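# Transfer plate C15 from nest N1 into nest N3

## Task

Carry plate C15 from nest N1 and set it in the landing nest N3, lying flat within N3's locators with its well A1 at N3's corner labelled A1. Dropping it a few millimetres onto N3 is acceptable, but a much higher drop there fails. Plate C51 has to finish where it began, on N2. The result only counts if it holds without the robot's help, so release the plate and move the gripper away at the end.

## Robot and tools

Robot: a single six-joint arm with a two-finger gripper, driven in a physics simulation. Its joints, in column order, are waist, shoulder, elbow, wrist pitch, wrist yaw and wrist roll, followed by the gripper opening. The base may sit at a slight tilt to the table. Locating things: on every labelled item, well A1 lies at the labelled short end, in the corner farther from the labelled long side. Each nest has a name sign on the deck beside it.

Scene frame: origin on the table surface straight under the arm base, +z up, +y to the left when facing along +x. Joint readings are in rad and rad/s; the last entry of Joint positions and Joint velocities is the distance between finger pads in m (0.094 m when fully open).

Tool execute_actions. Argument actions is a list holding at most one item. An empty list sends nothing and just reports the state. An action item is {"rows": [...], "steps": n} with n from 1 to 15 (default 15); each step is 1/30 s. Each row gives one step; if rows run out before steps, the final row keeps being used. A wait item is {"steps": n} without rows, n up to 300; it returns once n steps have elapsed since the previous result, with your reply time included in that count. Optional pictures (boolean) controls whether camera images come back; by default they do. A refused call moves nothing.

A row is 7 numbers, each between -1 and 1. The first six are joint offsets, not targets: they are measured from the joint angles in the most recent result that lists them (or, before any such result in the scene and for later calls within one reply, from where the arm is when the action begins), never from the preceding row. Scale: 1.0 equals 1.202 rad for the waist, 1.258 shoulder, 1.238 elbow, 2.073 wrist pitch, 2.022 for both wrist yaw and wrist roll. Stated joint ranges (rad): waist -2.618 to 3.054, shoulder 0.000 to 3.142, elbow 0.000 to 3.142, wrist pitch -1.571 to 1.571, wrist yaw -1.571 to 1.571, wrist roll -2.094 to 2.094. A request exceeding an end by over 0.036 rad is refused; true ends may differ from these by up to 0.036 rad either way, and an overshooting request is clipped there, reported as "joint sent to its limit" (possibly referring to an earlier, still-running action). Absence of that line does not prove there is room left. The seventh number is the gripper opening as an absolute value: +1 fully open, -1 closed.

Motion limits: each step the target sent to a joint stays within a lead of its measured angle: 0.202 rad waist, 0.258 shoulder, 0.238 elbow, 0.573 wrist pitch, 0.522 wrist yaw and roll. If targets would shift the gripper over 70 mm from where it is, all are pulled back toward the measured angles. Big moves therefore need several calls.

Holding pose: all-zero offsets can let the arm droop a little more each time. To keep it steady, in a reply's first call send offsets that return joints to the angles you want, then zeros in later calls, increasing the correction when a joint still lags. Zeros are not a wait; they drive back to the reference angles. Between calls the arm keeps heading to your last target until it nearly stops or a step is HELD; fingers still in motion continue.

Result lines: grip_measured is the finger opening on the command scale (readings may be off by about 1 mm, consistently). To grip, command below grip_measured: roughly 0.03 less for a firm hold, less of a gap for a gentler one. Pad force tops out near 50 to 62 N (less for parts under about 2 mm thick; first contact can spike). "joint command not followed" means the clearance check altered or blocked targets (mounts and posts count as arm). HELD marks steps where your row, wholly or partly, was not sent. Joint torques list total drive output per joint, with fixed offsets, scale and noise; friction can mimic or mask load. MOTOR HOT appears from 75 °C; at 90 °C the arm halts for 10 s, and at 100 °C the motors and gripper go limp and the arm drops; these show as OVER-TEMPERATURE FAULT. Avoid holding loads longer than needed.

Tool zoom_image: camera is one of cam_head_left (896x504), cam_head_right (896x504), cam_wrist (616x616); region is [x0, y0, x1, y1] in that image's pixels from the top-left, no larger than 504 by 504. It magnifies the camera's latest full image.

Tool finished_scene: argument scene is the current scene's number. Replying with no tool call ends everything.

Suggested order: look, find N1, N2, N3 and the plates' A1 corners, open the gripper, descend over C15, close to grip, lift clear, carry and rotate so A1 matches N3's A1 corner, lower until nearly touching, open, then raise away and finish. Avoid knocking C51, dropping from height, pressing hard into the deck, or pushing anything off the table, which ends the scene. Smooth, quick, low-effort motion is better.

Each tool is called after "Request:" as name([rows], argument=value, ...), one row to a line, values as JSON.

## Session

Request:
execute_actions(actions=[])

Scene clock: 0.00 s of 6000.00 s.
grip_measured=+1.000
Joint positions: [-1.326  0.963  0.421  1.522 -1.27   1.541  0.094]
Joint velocities: [-0.027 -0.012 -0.002 -0.022 -0.051 -0.007  0.   ]
Joint torques (N m, as the arm reports them, + toward a larger angle): no reading
Motor temperatures (°C, as the motors report them): [28 34 28 28 26 26]

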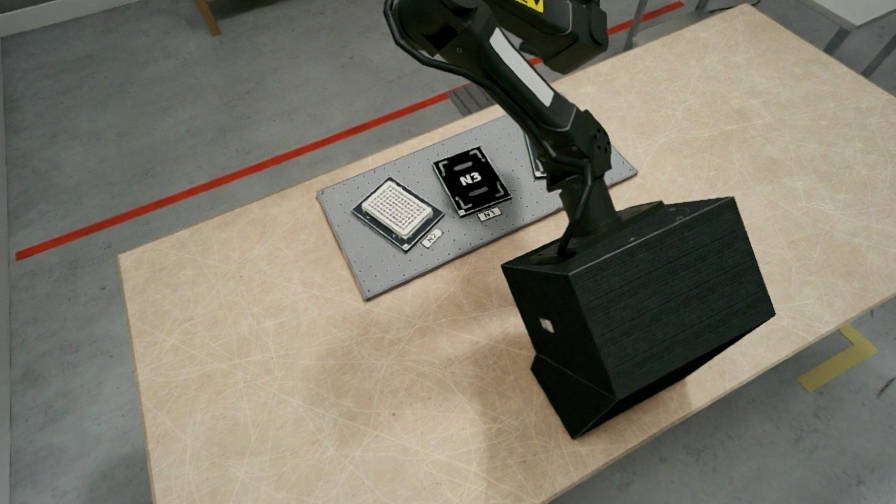

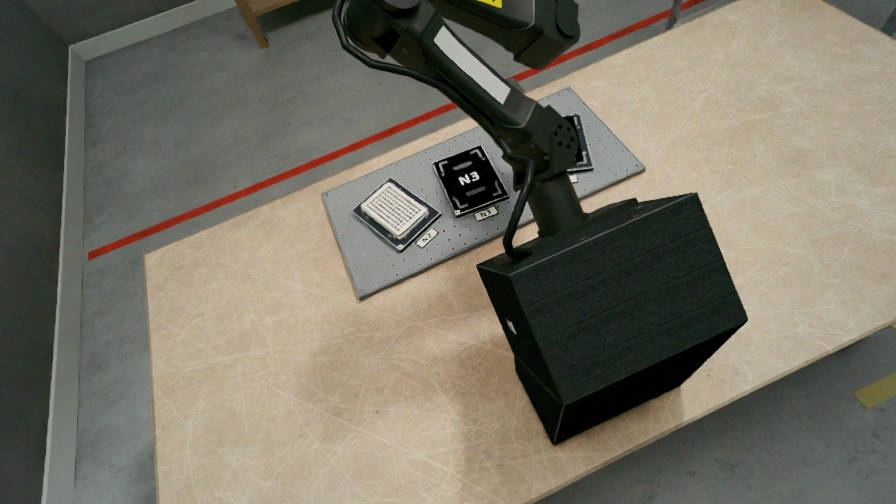

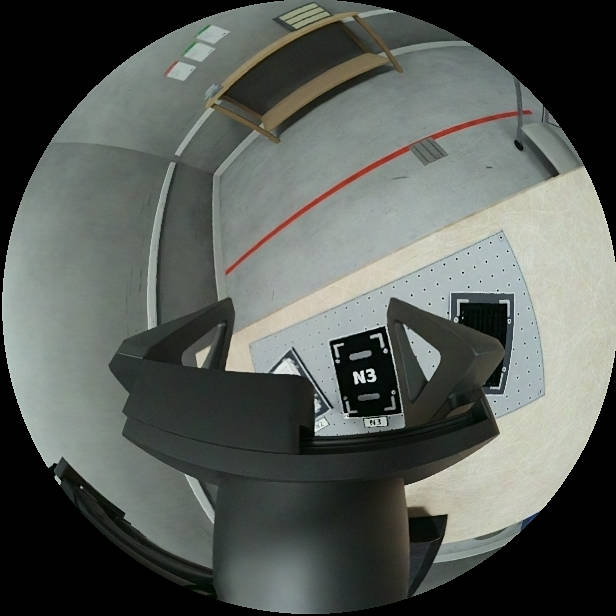

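Request:
execute_actions([
  {"rows":[[0.687,0.12,0.536,-1,0.584,-0.712,1]],"steps":15},
], pictures=false)

Request:
execute_actions([
  {"steps":45},
])

Scene clock: 19.13 s of 6000.00 s.
grip_measured=+1.000
Joint positions: [-0.5    1.116  1.087  0.158 -0.252  0.348  0.094]
Joint velocities: [ 0.129  0.002  0.007 -2.205  0.637 -1.092  0.   ]
Joint torques (N m, as the arm reports them, + toward a larger angle): [ -1.43 -10.76   5.39   1.33   0.25   0.01]
Motor temperatures (°C, as the motors report them): [28 34 29 29 26 26]
Steps of this call (steps 1 to 90: nothing new was sent; then 15.63 s passed at rest; steps 91 to 105: all 15 steps of this action). Readings (joint positions):
91: [-1.303 0.971 0.436 1.483 -1.233 1.491]
92: [-1.250 0.998 0.480 1.409 -1.169 1.421]
94: [-1.137 1.061 0.598 1.235 -1.018 1.268]
98: [-0.856 1.135 0.893 0.771 -0.626 0.888]
105: the state above

Scene clock: 20.63 s of 6000.00 s.
grip_measured=+1.000
Joint positions: [-0.498  1.118  1.087 -0.543 -0.101  0.105  0.094]
Joint velocities: [-0.012 -0.012 -0.022  0.007 -0.066 -0.066  0.   ]
Joint torques (N m, as the arm reports them, + toward a larger angle): [-0.91 -9.66  4.39  0.18  0.15 -0.02]
Motor temperatures (°C, as the motors report them): [28 34 29 29 26 26]
Steps of this call (steps 1 to 45: the robot went on to your last target). Readings (joint positions):
1: [-0.498 1.117 1.087 0.079 -0.232 0.313]
2: [-0.498 1.118 1.087 -0.001 -0.213 0.284]
4: [-0.498 1.118 1.087 -0.159 -0.180 0.232]
8: [-0.498 1.118 1.087 -0.403 -0.132 0.158]
45: the state above
The arm was judged still, so your last target was given up. Only a new action makes it travel on or press farther. Fingers that are still opening or closing keep moving.

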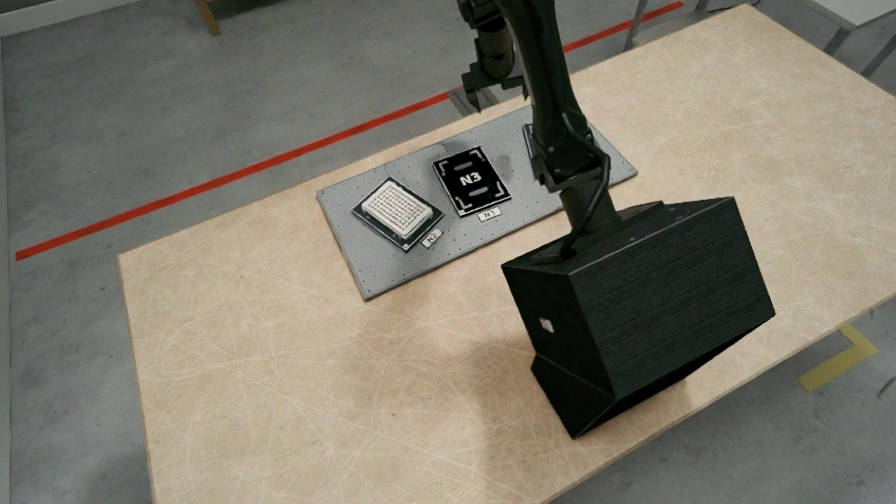

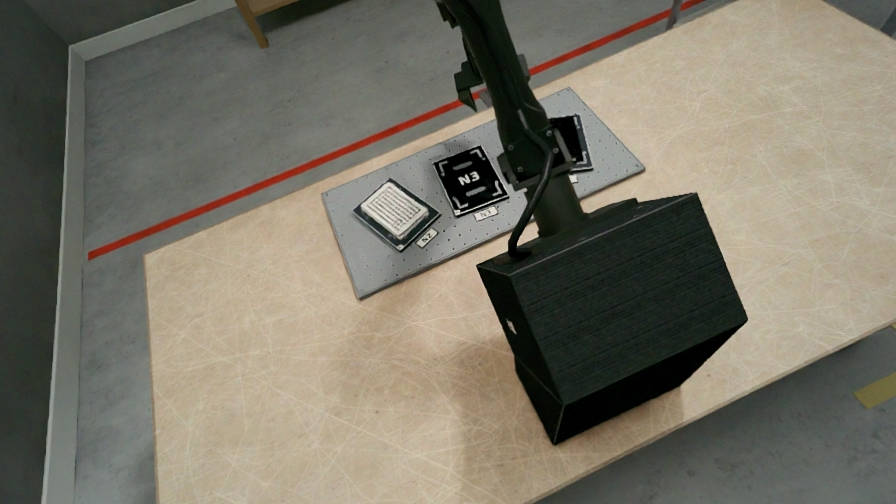

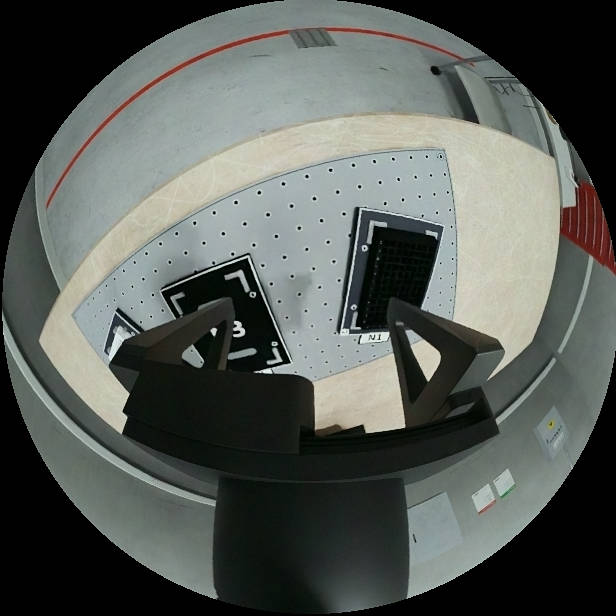

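Request:
execute_actions([
  {"rows":[[-0.06,0.17,-0.09,-0.02,-0.015,0.07,1]],"steps":15},
], pictures=false)

Request:
execute_actions([
  {"steps":10},
])

Scene clock: 32.70 s of 6000.00 s.
grip_measured=+1.000
Joint positions: [-0.558  1.354  0.959 -0.595 -0.128  0.232  0.094]
Joint velocities: [-0.007 -0.027  0.002  0.037 -0.022  0.066  0.   ]
Joint torques (N m, as the arm reports them, + toward a larger angle): [ -2.29 -10.75   3.61  -0.47   0.1    0.08]
Motor temperatures (°C, as the motors report them): [28 36 29 28 26 26]
Steps of this call (steps 1 to 90: nothing new was sent; then 8.57 s passed at rest; steps 91 to 105: all 15 steps of this action). Readings (joint positions):
91: [-0.502 1.129 1.084 -0.542 -0.106 0.115]
92: [-0.511 1.150 1.081 -0.536 -0.111 0.130]
94: [-0.531 1.220 1.059 -0.531 -0.116 0.158]
98: [-0.556 1.347 0.981 -0.559 -0.121 0.206]
105: the state above

Scene clock: 33.03 s of 6000.00 s.
grip_measured=+1.000
Joint positions: [-0.558  1.353  0.959 -0.595 -0.13   0.237  0.094]
Joint velocities: [ 0.002 -0.002 -0.017 -0.007  0.066 -0.051  0.   ]
Joint torques (N m, as the arm reports them, + toward a larger angle): [ -2.34 -10.9    3.47  -0.47   0.03   0.09]
Motor temperatures (°C, as the motors report them): [28 36 29 28 26 26]
Steps of this call (steps 1 to 10: the robot went on to your last target). Readings (joint positions):
1: [-0.558 1.353 0.959 -0.595 -0.128 0.233]
2: [-0.558 1.353 0.959 -0.595 -0.129 0.234]
4: [-0.558 1.353 0.959 -0.595 -0.129 0.235]
8: [-0.558 1.353 0.959 -0.595 -0.130 0.237]
10: the state above

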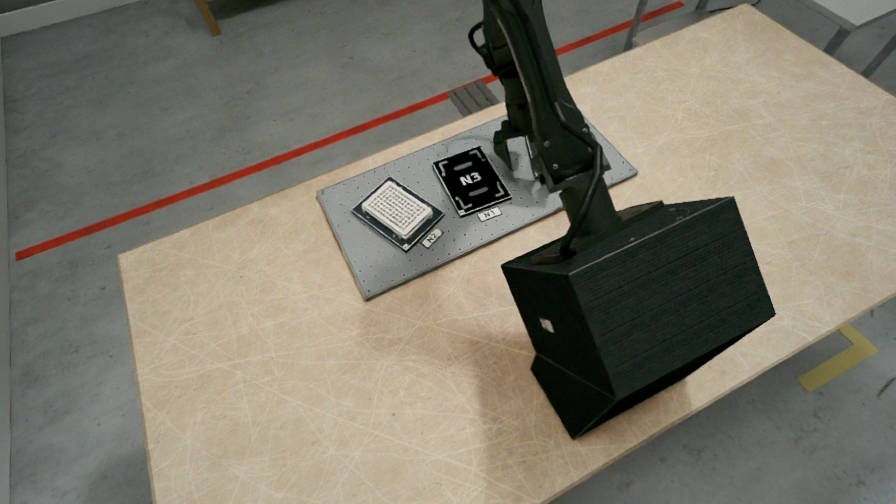

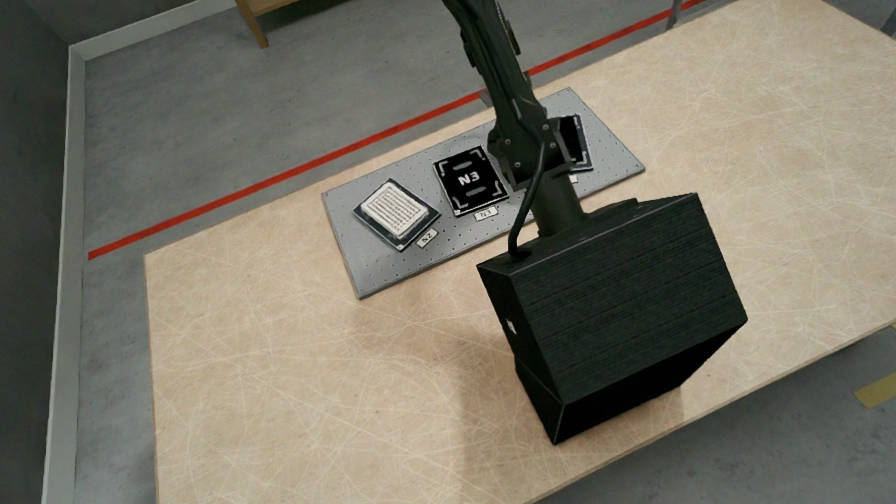

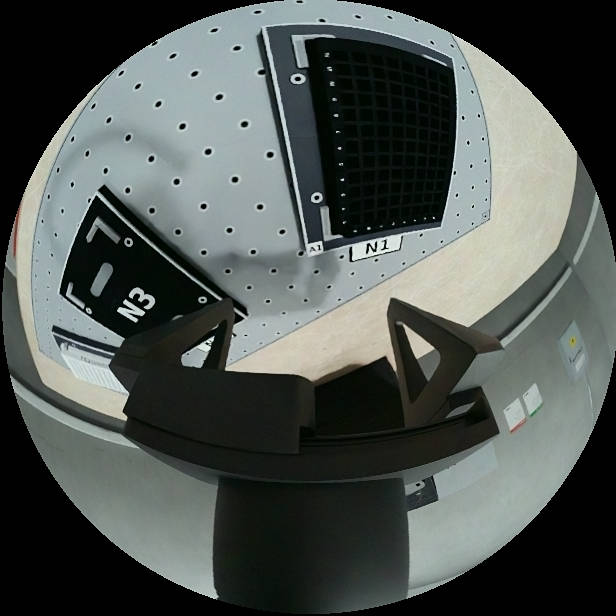

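Request:
zoom_image(camera="cam_wrist", region=[250,10,490,270])

Request:
zoom_image(camera="cam_head_right", region=[400,80,660,240])

Region (250, 10, 490, 270) of cam_wrist's 616x616 image, scaled by 1.938, with more detail than that image has; it fills the left 465 columns of this view, and the rest is white.

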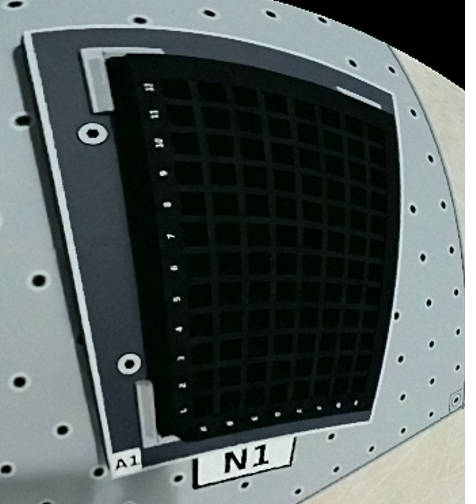

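Region (400, 80, 660, 240) of cam_head_right's 896x504 image, scaled by 1.938, with more detail than that image has; it fills the top 310 rows of this view, and the rest is white.

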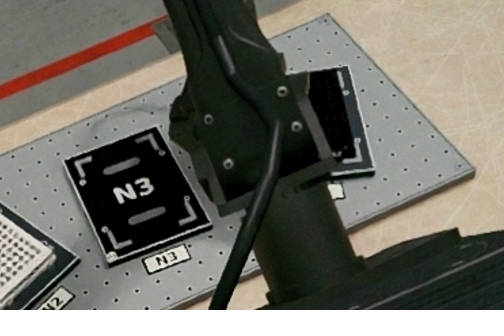

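Request:
execute_actions([
  {"rows":[[-0.083,0.174,0.295,-0.066,-0.025,0,1]],"steps":15},
])

Scene clock: 67.90 s of 6000.00 s.
grip_measured=+1.000
Joint positions: [-0.65   1.584  1.312 -0.712 -0.178  0.237  0.094]
Joint velocities: [ 0.002  0.007 -0.007 -0.081  0.037  0.037  0.   ]
Joint torques (N m, as the arm reports them, + toward a larger angle): [ -3.19 -12.05   3.87  -0.63   0.14   0.  ]
Motor temperatures (°C, as the motors report them): [28 39 29 28 26 26]
Steps of this call (steps 1 to 15: the robot went on to your last target; steps 16 to 90: nothing new was sent; then 31.37 s passed at rest; steps 91 to 105: all 15 steps of this action). Readings (joint positions):
91: [-0.567 1.379 0.992 -0.635 -0.142 0.237]
92: [-0.586 1.437 1.064 -0.685 -0.156 0.237]
94: [-0.625 1.551 1.208 -0.699 -0.163 0.237]
98: [-0.650 1.589 1.308 -0.688 -0.167 0.237]
105: the state above

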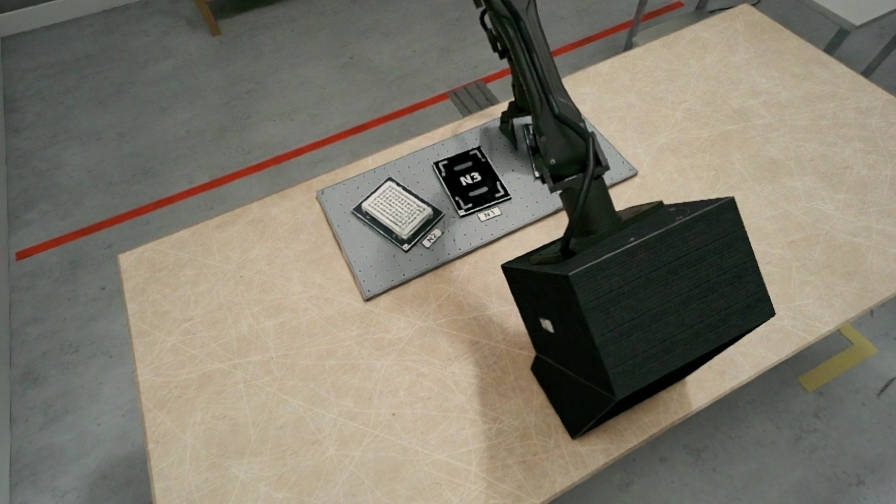

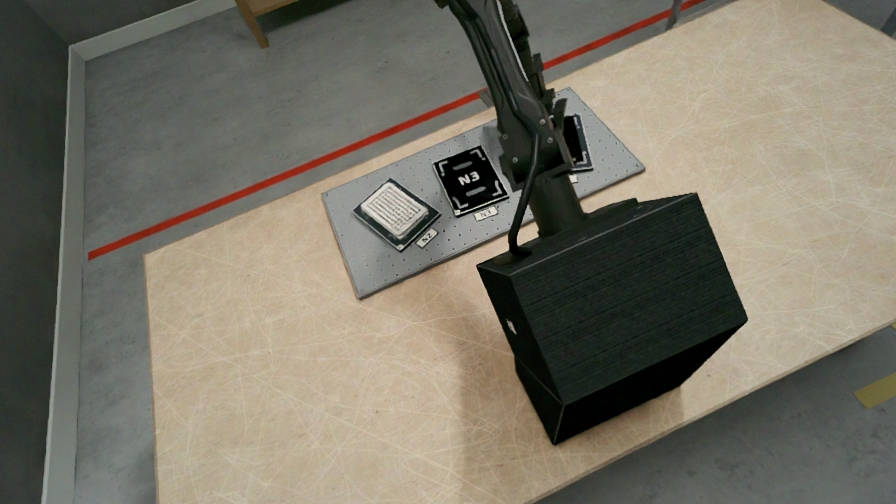

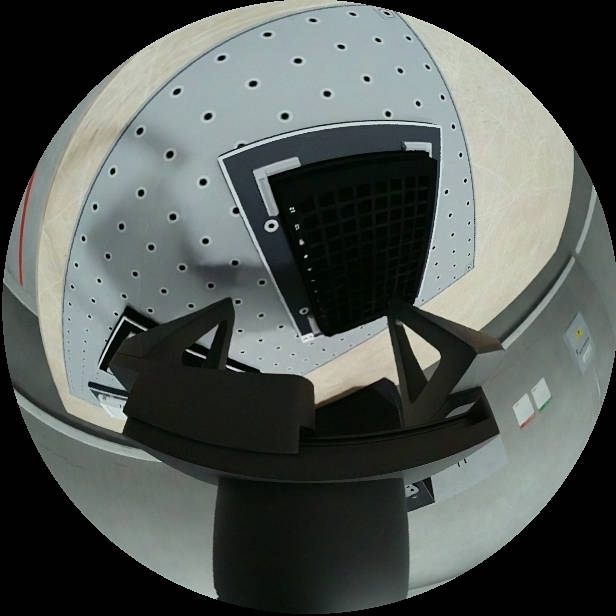

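Request:
execute_actions([
  {"rows":[[-0.06,0.09,0.17,-0.047,-0.015,-0.09,1]],"steps":15},
])

Scene clock: 76.77 s of 6000.00 s.
grip_measured=+1.000
Joint positions: [-0.711  1.698  1.504 -0.795 -0.205  0.064  0.094]
Joint velocities: [-0.017  0.007  0.002  0.007 -0.037 -0.007  0.   ]
Joint torques (N m, as the arm reports them, + toward a larger angle): [ -3.89 -11.6    4.48  -0.66   0.07   0.03]
Motor temperatures (°C, as the motors report them): [28 40 29 28 26 26]
Steps of this call (steps 1 to 15: the robot went on to your last target; steps 16 to 90: nothing new was sent; then 5.37 s passed at rest; steps 91 to 105: all 15 steps of this action). Readings (joint positions):
91: [-0.655 1.599 1.341 -0.752 -0.186 0.213]
92: [-0.665 1.632 1.397 -0.786 -0.195 0.181]
94: [-0.690 1.685 1.479 -0.778 -0.200 0.136]
98: [-0.711 1.698 1.504 -0.778 -0.200 0.090]
105: the state above

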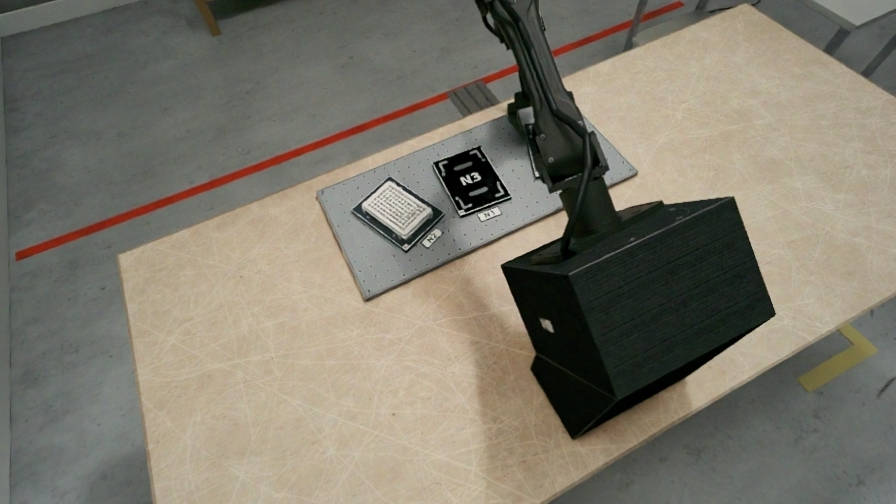

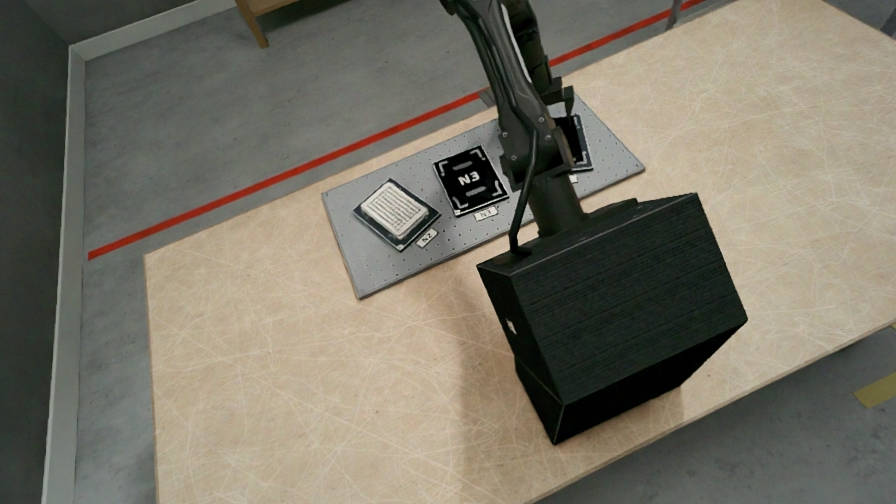

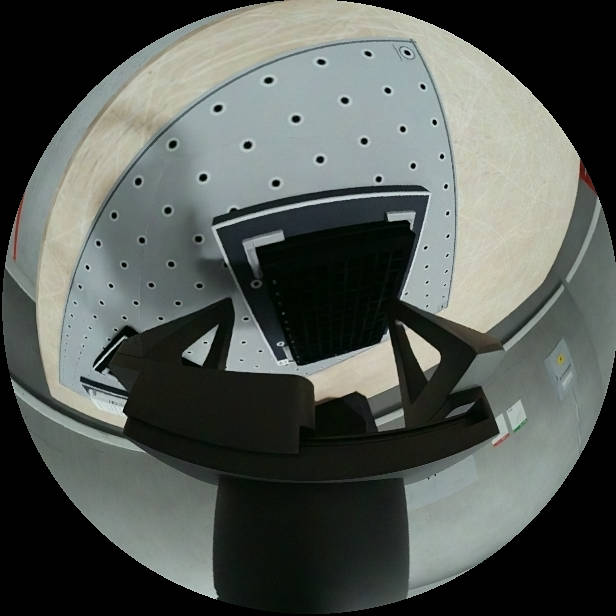

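Request:
execute_actions([
  {"rows":[[-0.046,0.045,-0.018,0.06,-0.022,-0.065,1]],"steps":15},
])

Request:
zoom_image(camera="cam_wrist", region=[150,120,470,400])

Request:
zoom_image(camera="cam_head_right", region=[480,60,660,200])

Scene clock: 95.47 s of 6000.00 s.
grip_measured=+1.000
Joint positions: [-0.741  1.731  1.503 -0.743 -0.263 -0.041  0.094]
Joint velocities: [ 0.002 -0.002  0.007 -0.022  0.007 -0.066  0.   ]
Joint torques (N m, as the arm reports them, + toward a larger angle): [-5.18 -9.31  1.63  0.35  0.19 -0.21]
Motor temperatures (°C, as the motors report them): [28 40 29 28 26 26]
Steps of this call (steps 1 to 15: the robot went on to your last target; steps 16 to 90: nothing new was sent; then 15.20 s passed at rest; steps 91 to 105: all 15 steps of this action). Readings (joint positions):
91: [-0.715 1.702 1.503 -0.790 -0.214 0.041]
92: [-0.721 1.710 1.503 -0.769 -0.224 0.019]
94: [-0.736 1.730 1.503 -0.738 -0.251 -0.012]
98: [-0.741 1.731 1.503 -0.741 -0.262 -0.030]
105: the state above

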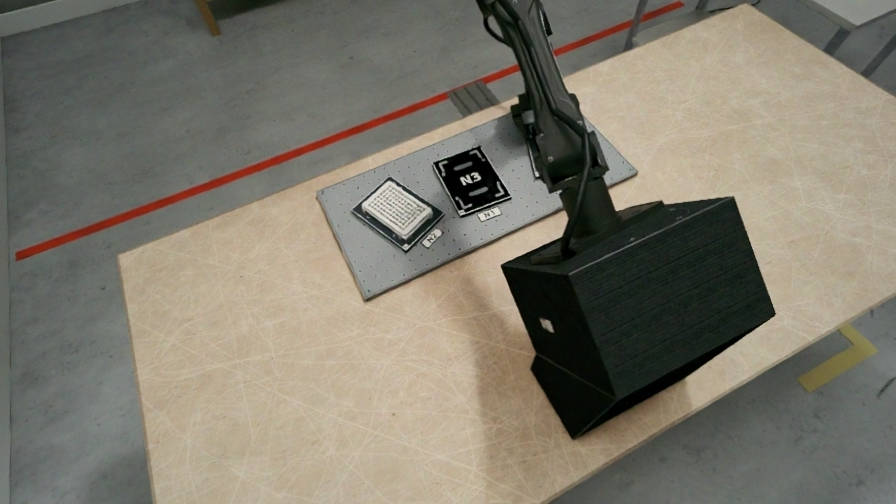

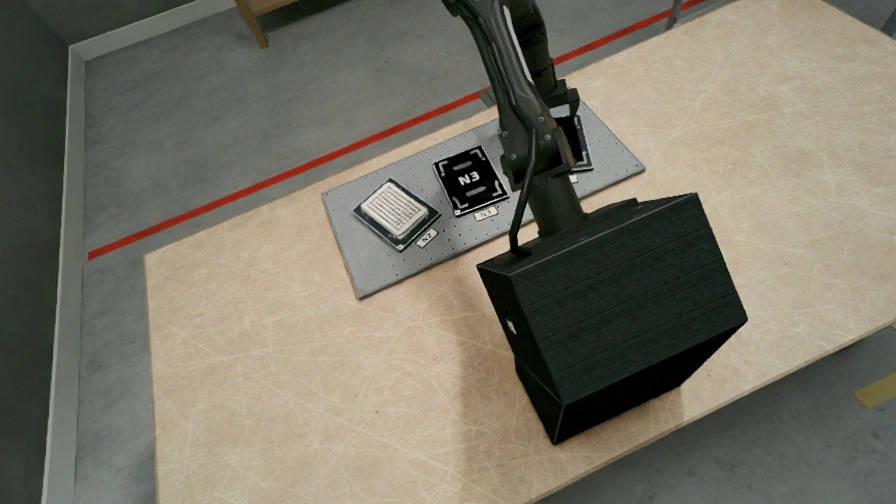

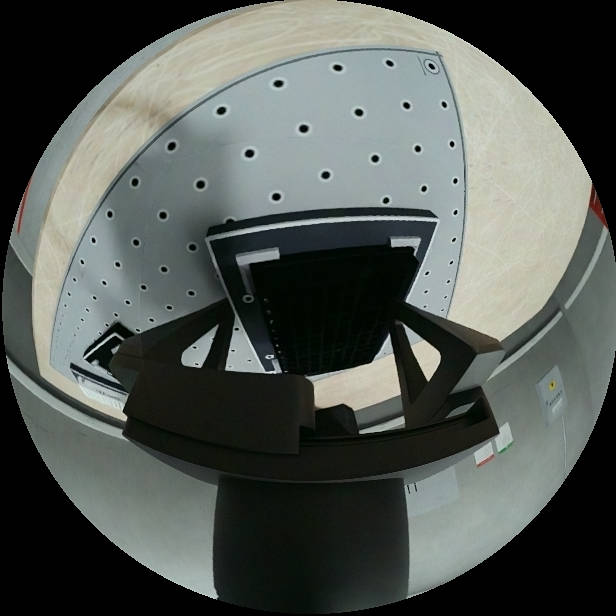

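Region (150, 120, 470, 400) of cam_wrist's 616x616 image, scaled by 1.575, with more detail than that image has; it fills the top 441 rows of this view, and the rest is white.

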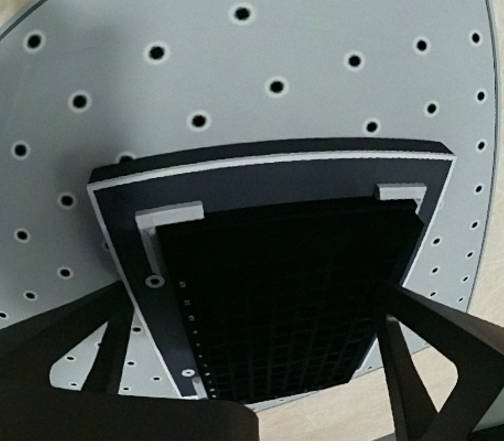

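Region (480, 60, 660, 200) of cam_head_right's 896x504 image, scaled by 2.800, with more detail than that image has.

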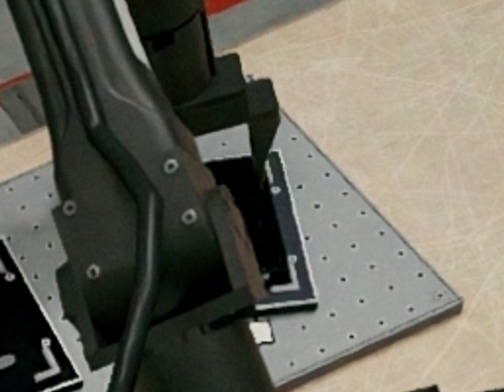

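Request:
execute_actions([
  {"rows":[[0,-0.035,0,-0.02,0,0,1],[0,-0.035,0,-0.02,0,0,1],[0,-0.035,0,-0.02,0,0,1],[0,-0.035,0,-0.02,0,0,1],[0,-0.04,0,-0.02,0,0,1],[-0.03,-0.1,-0.125,0.03,0,-0.05,1]],"steps":15},
])

Request:
zoom_image(camera="cam_wrist", region=[150,120,470,400])

Request:
zoom_image(camera="cam_head_right", region=[480,60,660,200])

Scene clock: 115.83 s of 6000.00 s.
grip_measured=+1.000
Joint positions: [-0.759  1.624  1.357 -0.707 -0.264 -0.129  0.094]
Joint velocities: [ 0.002  0.002  0.007  0.037  0.022 -0.095  0.   ]
Joint torques (N m, as the arm reports them, + toward a larger angle): [ -4.49 -12.38   2.55  -0.28   0.04  -0.03]
Motor temperatures (°C, as the motors report them): [29 39 29 28 26 27]
Steps of this call (steps 1 to 15: the robot went on to your last target; steps 16 to 90: nothing new was sent; then 16.87 s passed at rest; steps 91 to 105: all 15 steps of this action). Readings (joint positions):
91: [-0.741 1.727 1.503 -0.748 -0.264 -0.045]
92: [-0.740 1.724 1.503 -0.754 -0.264 -0.045]
94: [-0.740 1.716 1.503 -0.762 -0.264 -0.045]
98: [-0.748 1.647 1.402 -0.714 -0.264 -0.088]
105: the state above

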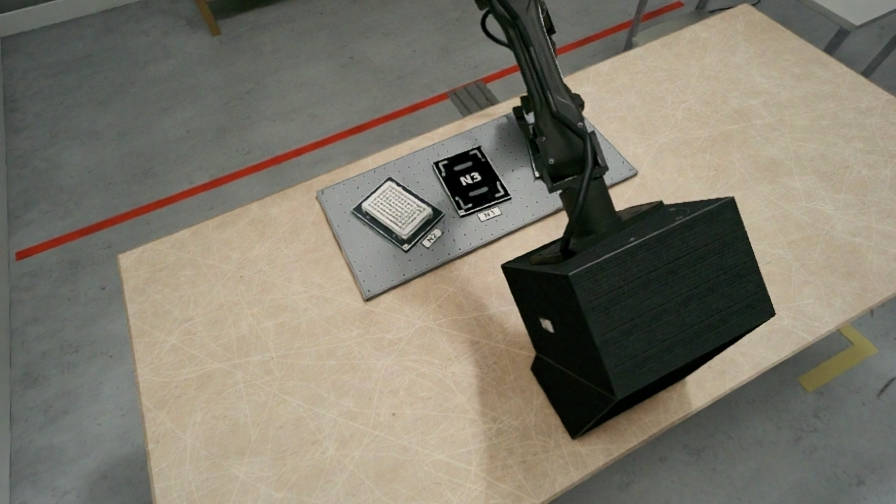

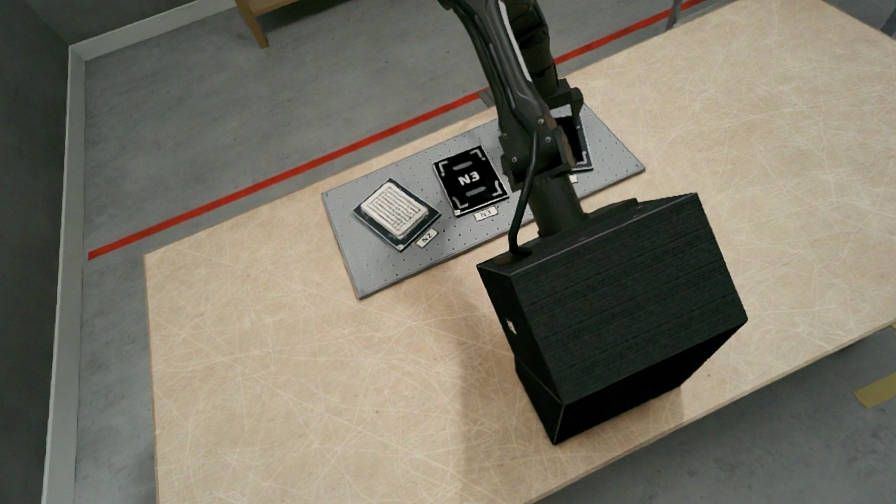

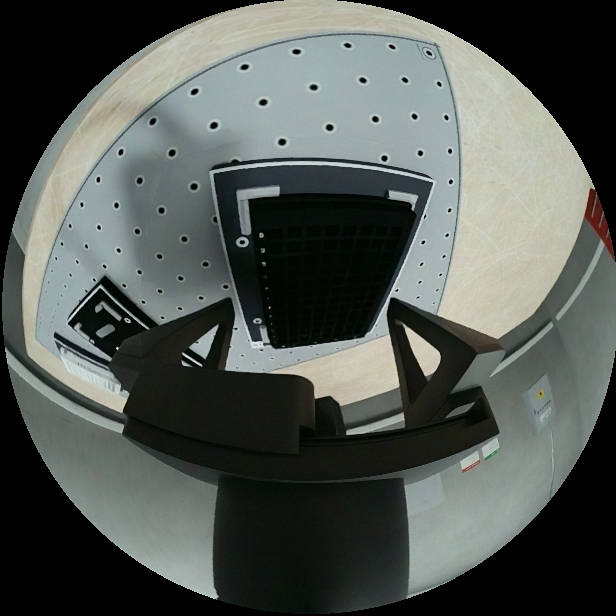

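Region (150, 120, 470, 400) of cam_wrist's 616x616 image, scaled by 1.575, with more detail than that image has; it fills the top 441 rows of this view, and the rest is white.

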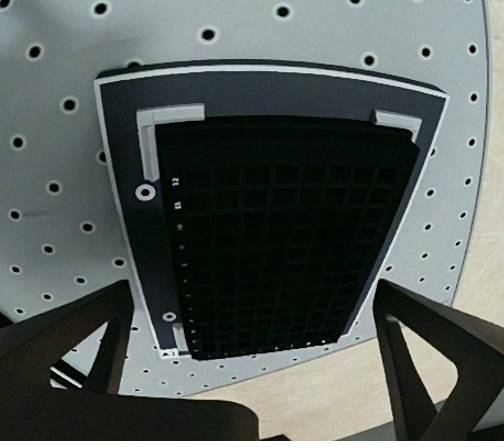

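Region (480, 60, 660, 200) of cam_head_right's 896x504 image, scaled by 2.800, with more detail than that image has.

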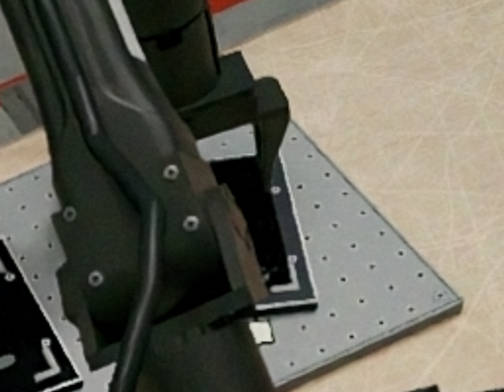

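Request:
execute_actions([
  {"rows":[[-0.026,0,0,0.015,0,0.01,1],[-0.026,0,0,0.015,0,0.01,1],[-0.026,0,0,0.015,0,0.01,1],[-0.026,0,0,0.015,0,0.01,1],[-0.026,0,0,0.015,0,0.01,1],[-0.026,0.032,-0.02,0.042,0,0.01,1]],"steps":15},
])

Request:
zoom_image(camera="cam_wrist", region=[150,120,470,400])

Request:
zoom_image(camera="cam_head_right", region=[480,60,660,200])

Scene clock: 135.43 s of 6000.00 s.
grip_measured=+1.000
Joint positions: [-0.776  1.661  1.345 -0.643 -0.268 -0.116  0.094]
Joint velocities: [ 0.007 -0.007  0.002 -0.022  0.037 -0.007  0.   ]
Joint torques (N m, as the arm reports them, + toward a larger angle): [ -4.32 -10.69   2.12  -0.12   0.1    0.07]
Motor temperatures (°C, as the motors report them): [29 41 29 28 26 26]
Steps of this call (steps 1 to 30: the robot went on to your last target; steps 31 to 90: nothing new was sent; then 16.10 s passed at rest; steps 91 to 105: all 15 steps of this action). Readings (joint positions):
91: [-0.761 1.624 1.357 -0.696 -0.264 -0.137]
92: [-0.762 1.624 1.357 -0.696 -0.265 -0.133]
94: [-0.768 1.624 1.357 -0.694 -0.265 -0.127]
98: [-0.772 1.639 1.354 -0.665 -0.265 -0.120]
105: the state above

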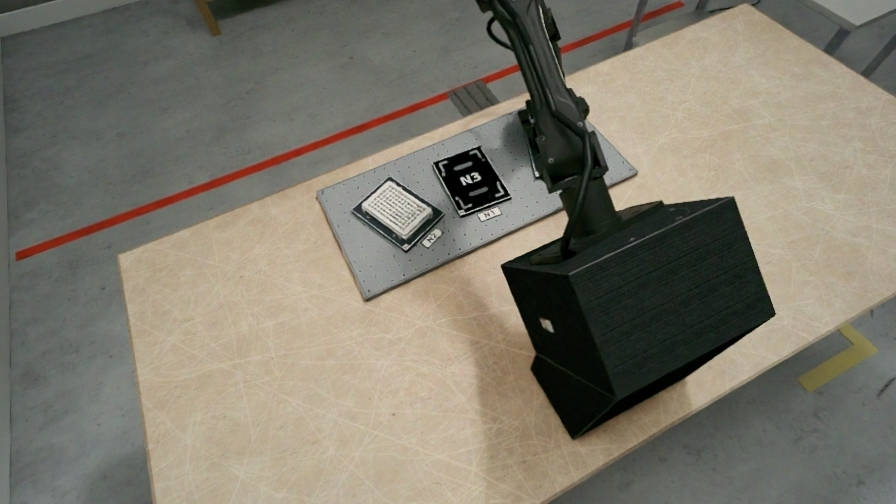

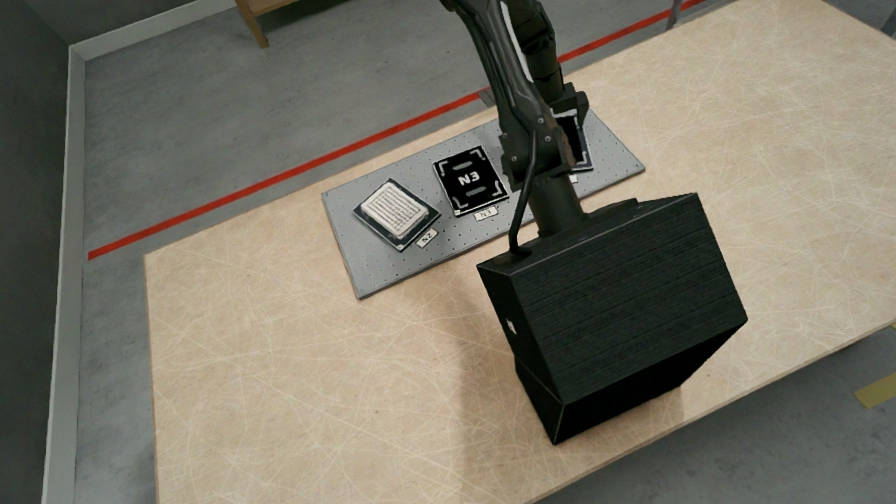

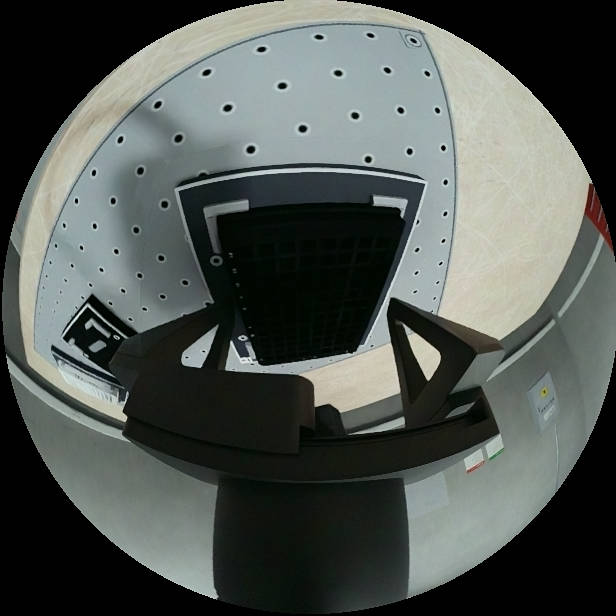

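Region (150, 120, 470, 400) of cam_wrist's 616x616 image, scaled by 1.575, with more detail than that image has; it fills the top 441 rows of this view, and the rest is white.

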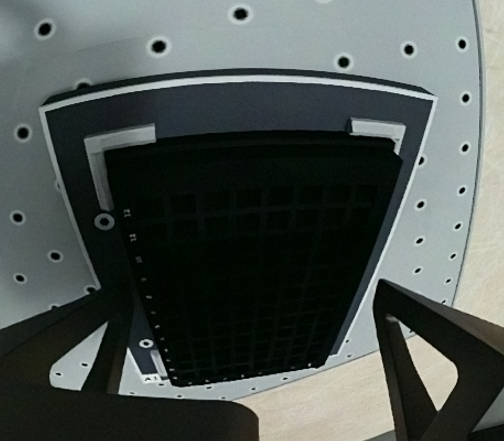

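Region (480, 60, 660, 200) of cam_head_right's 896x504 image, scaled by 2.800, with more detail than that image has.

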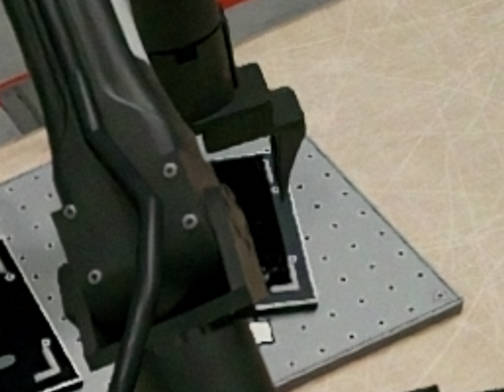

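Request:
execute_actions([
  {"rows":[[0.014,0,0,0,0,0,1],[0.014,0,0,0,0,0,1],[0.014,0,0,0,0,0,1],[0.014,0,0,0,0,0,1],[0.014,0,0,0,0,0,1],[0.014,0.03,-0.022,0.03,0,0,1]],"steps":15},
])

Request:
zoom_image(camera="cam_wrist", region=[150,120,470,400])

Request:
zoom_image(camera="cam_head_right", region=[480,60,660,200])

Scene clock: 144.37 s of 6000.00 s.
grip_measured=+1.000
Joint positions: [-0.773  1.662  1.345 -0.641 -0.264 -0.122  0.094]
Joint velocities: [-0.007 -0.002  0.002  0.051 -0.007  0.007  0.   ]
Joint torques (N m, as the arm reports them, + toward a larger angle): [-2.33 -7.61  1.18  0.28  0.03  0.06]
Motor temperatures (°C, as the motors report them): [29 40 28 28 26 26]
Steps of this call (steps 1 to 15: the robot went on to your last target; steps 16 to 90: nothing new was sent; then 5.43 s passed at rest; steps 91 to 105: all 15 steps of this action). Readings (joint positions):
91: [-0.775 1.661 1.345 -0.643 -0.268 -0.116]
92: [-0.773 1.661 1.345 -0.644 -0.265 -0.116]
94: [-0.773 1.661 1.345 -0.644 -0.263 -0.116]
98: [-0.773 1.662 1.345 -0.642 -0.264 -0.119]
105: the state above

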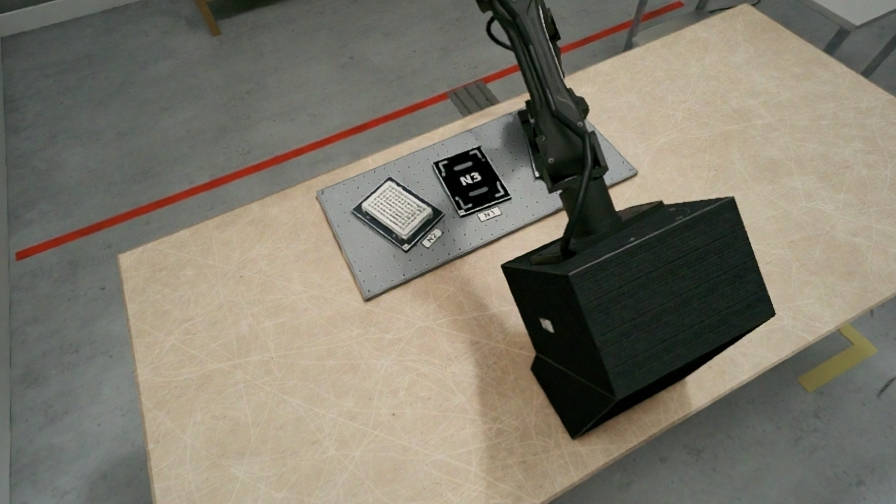

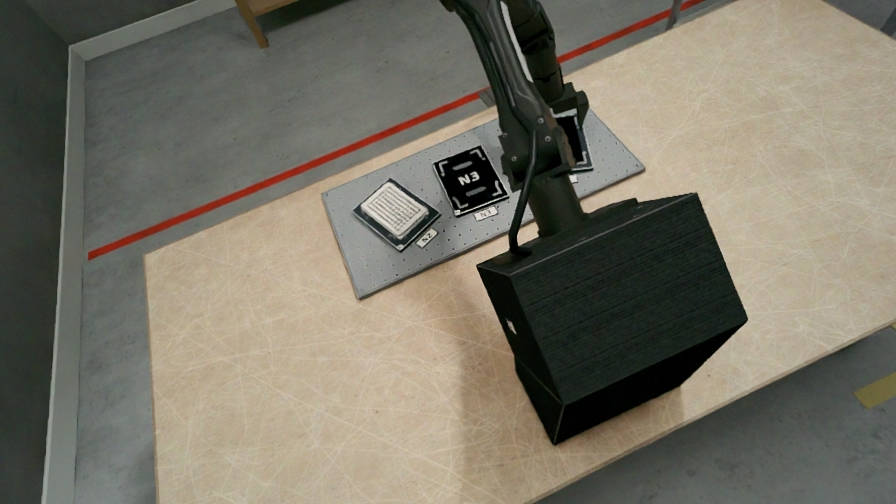

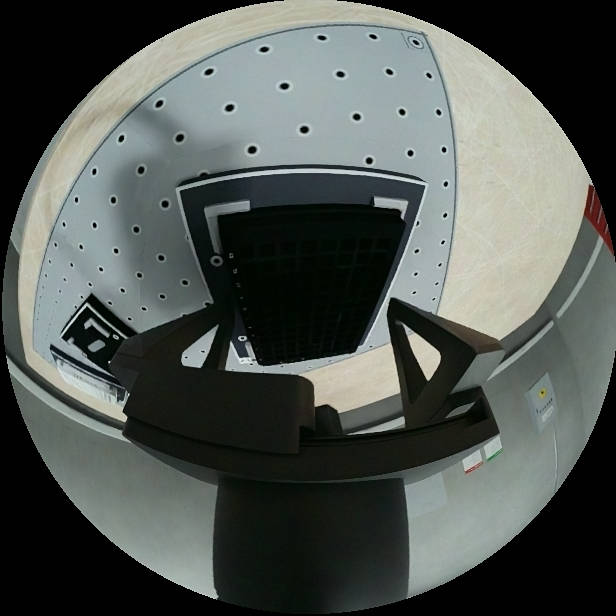

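Region (150, 120, 470, 400) of cam_wrist's 616x616 image, scaled by 1.575, with more detail than that image has; it fills the top 441 rows of this view, and the rest is white.

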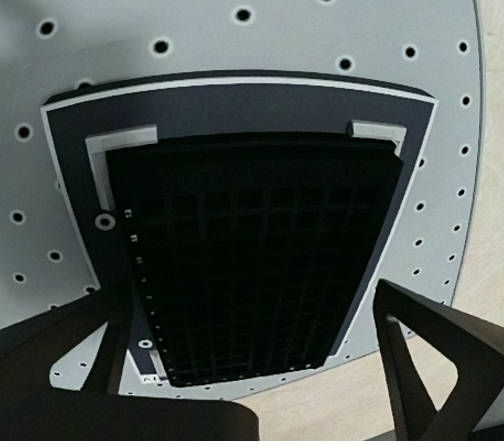

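Region (480, 60, 660, 200) of cam_head_right's 896x504 image, scaled by 2.800, with more detail than that image has.

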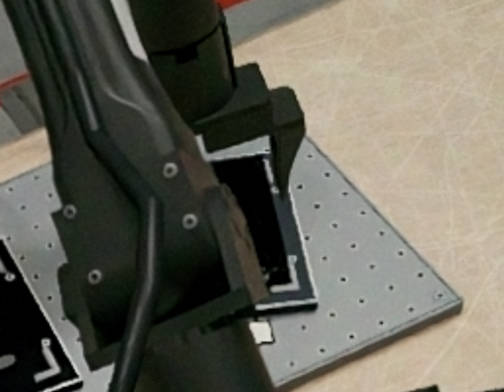

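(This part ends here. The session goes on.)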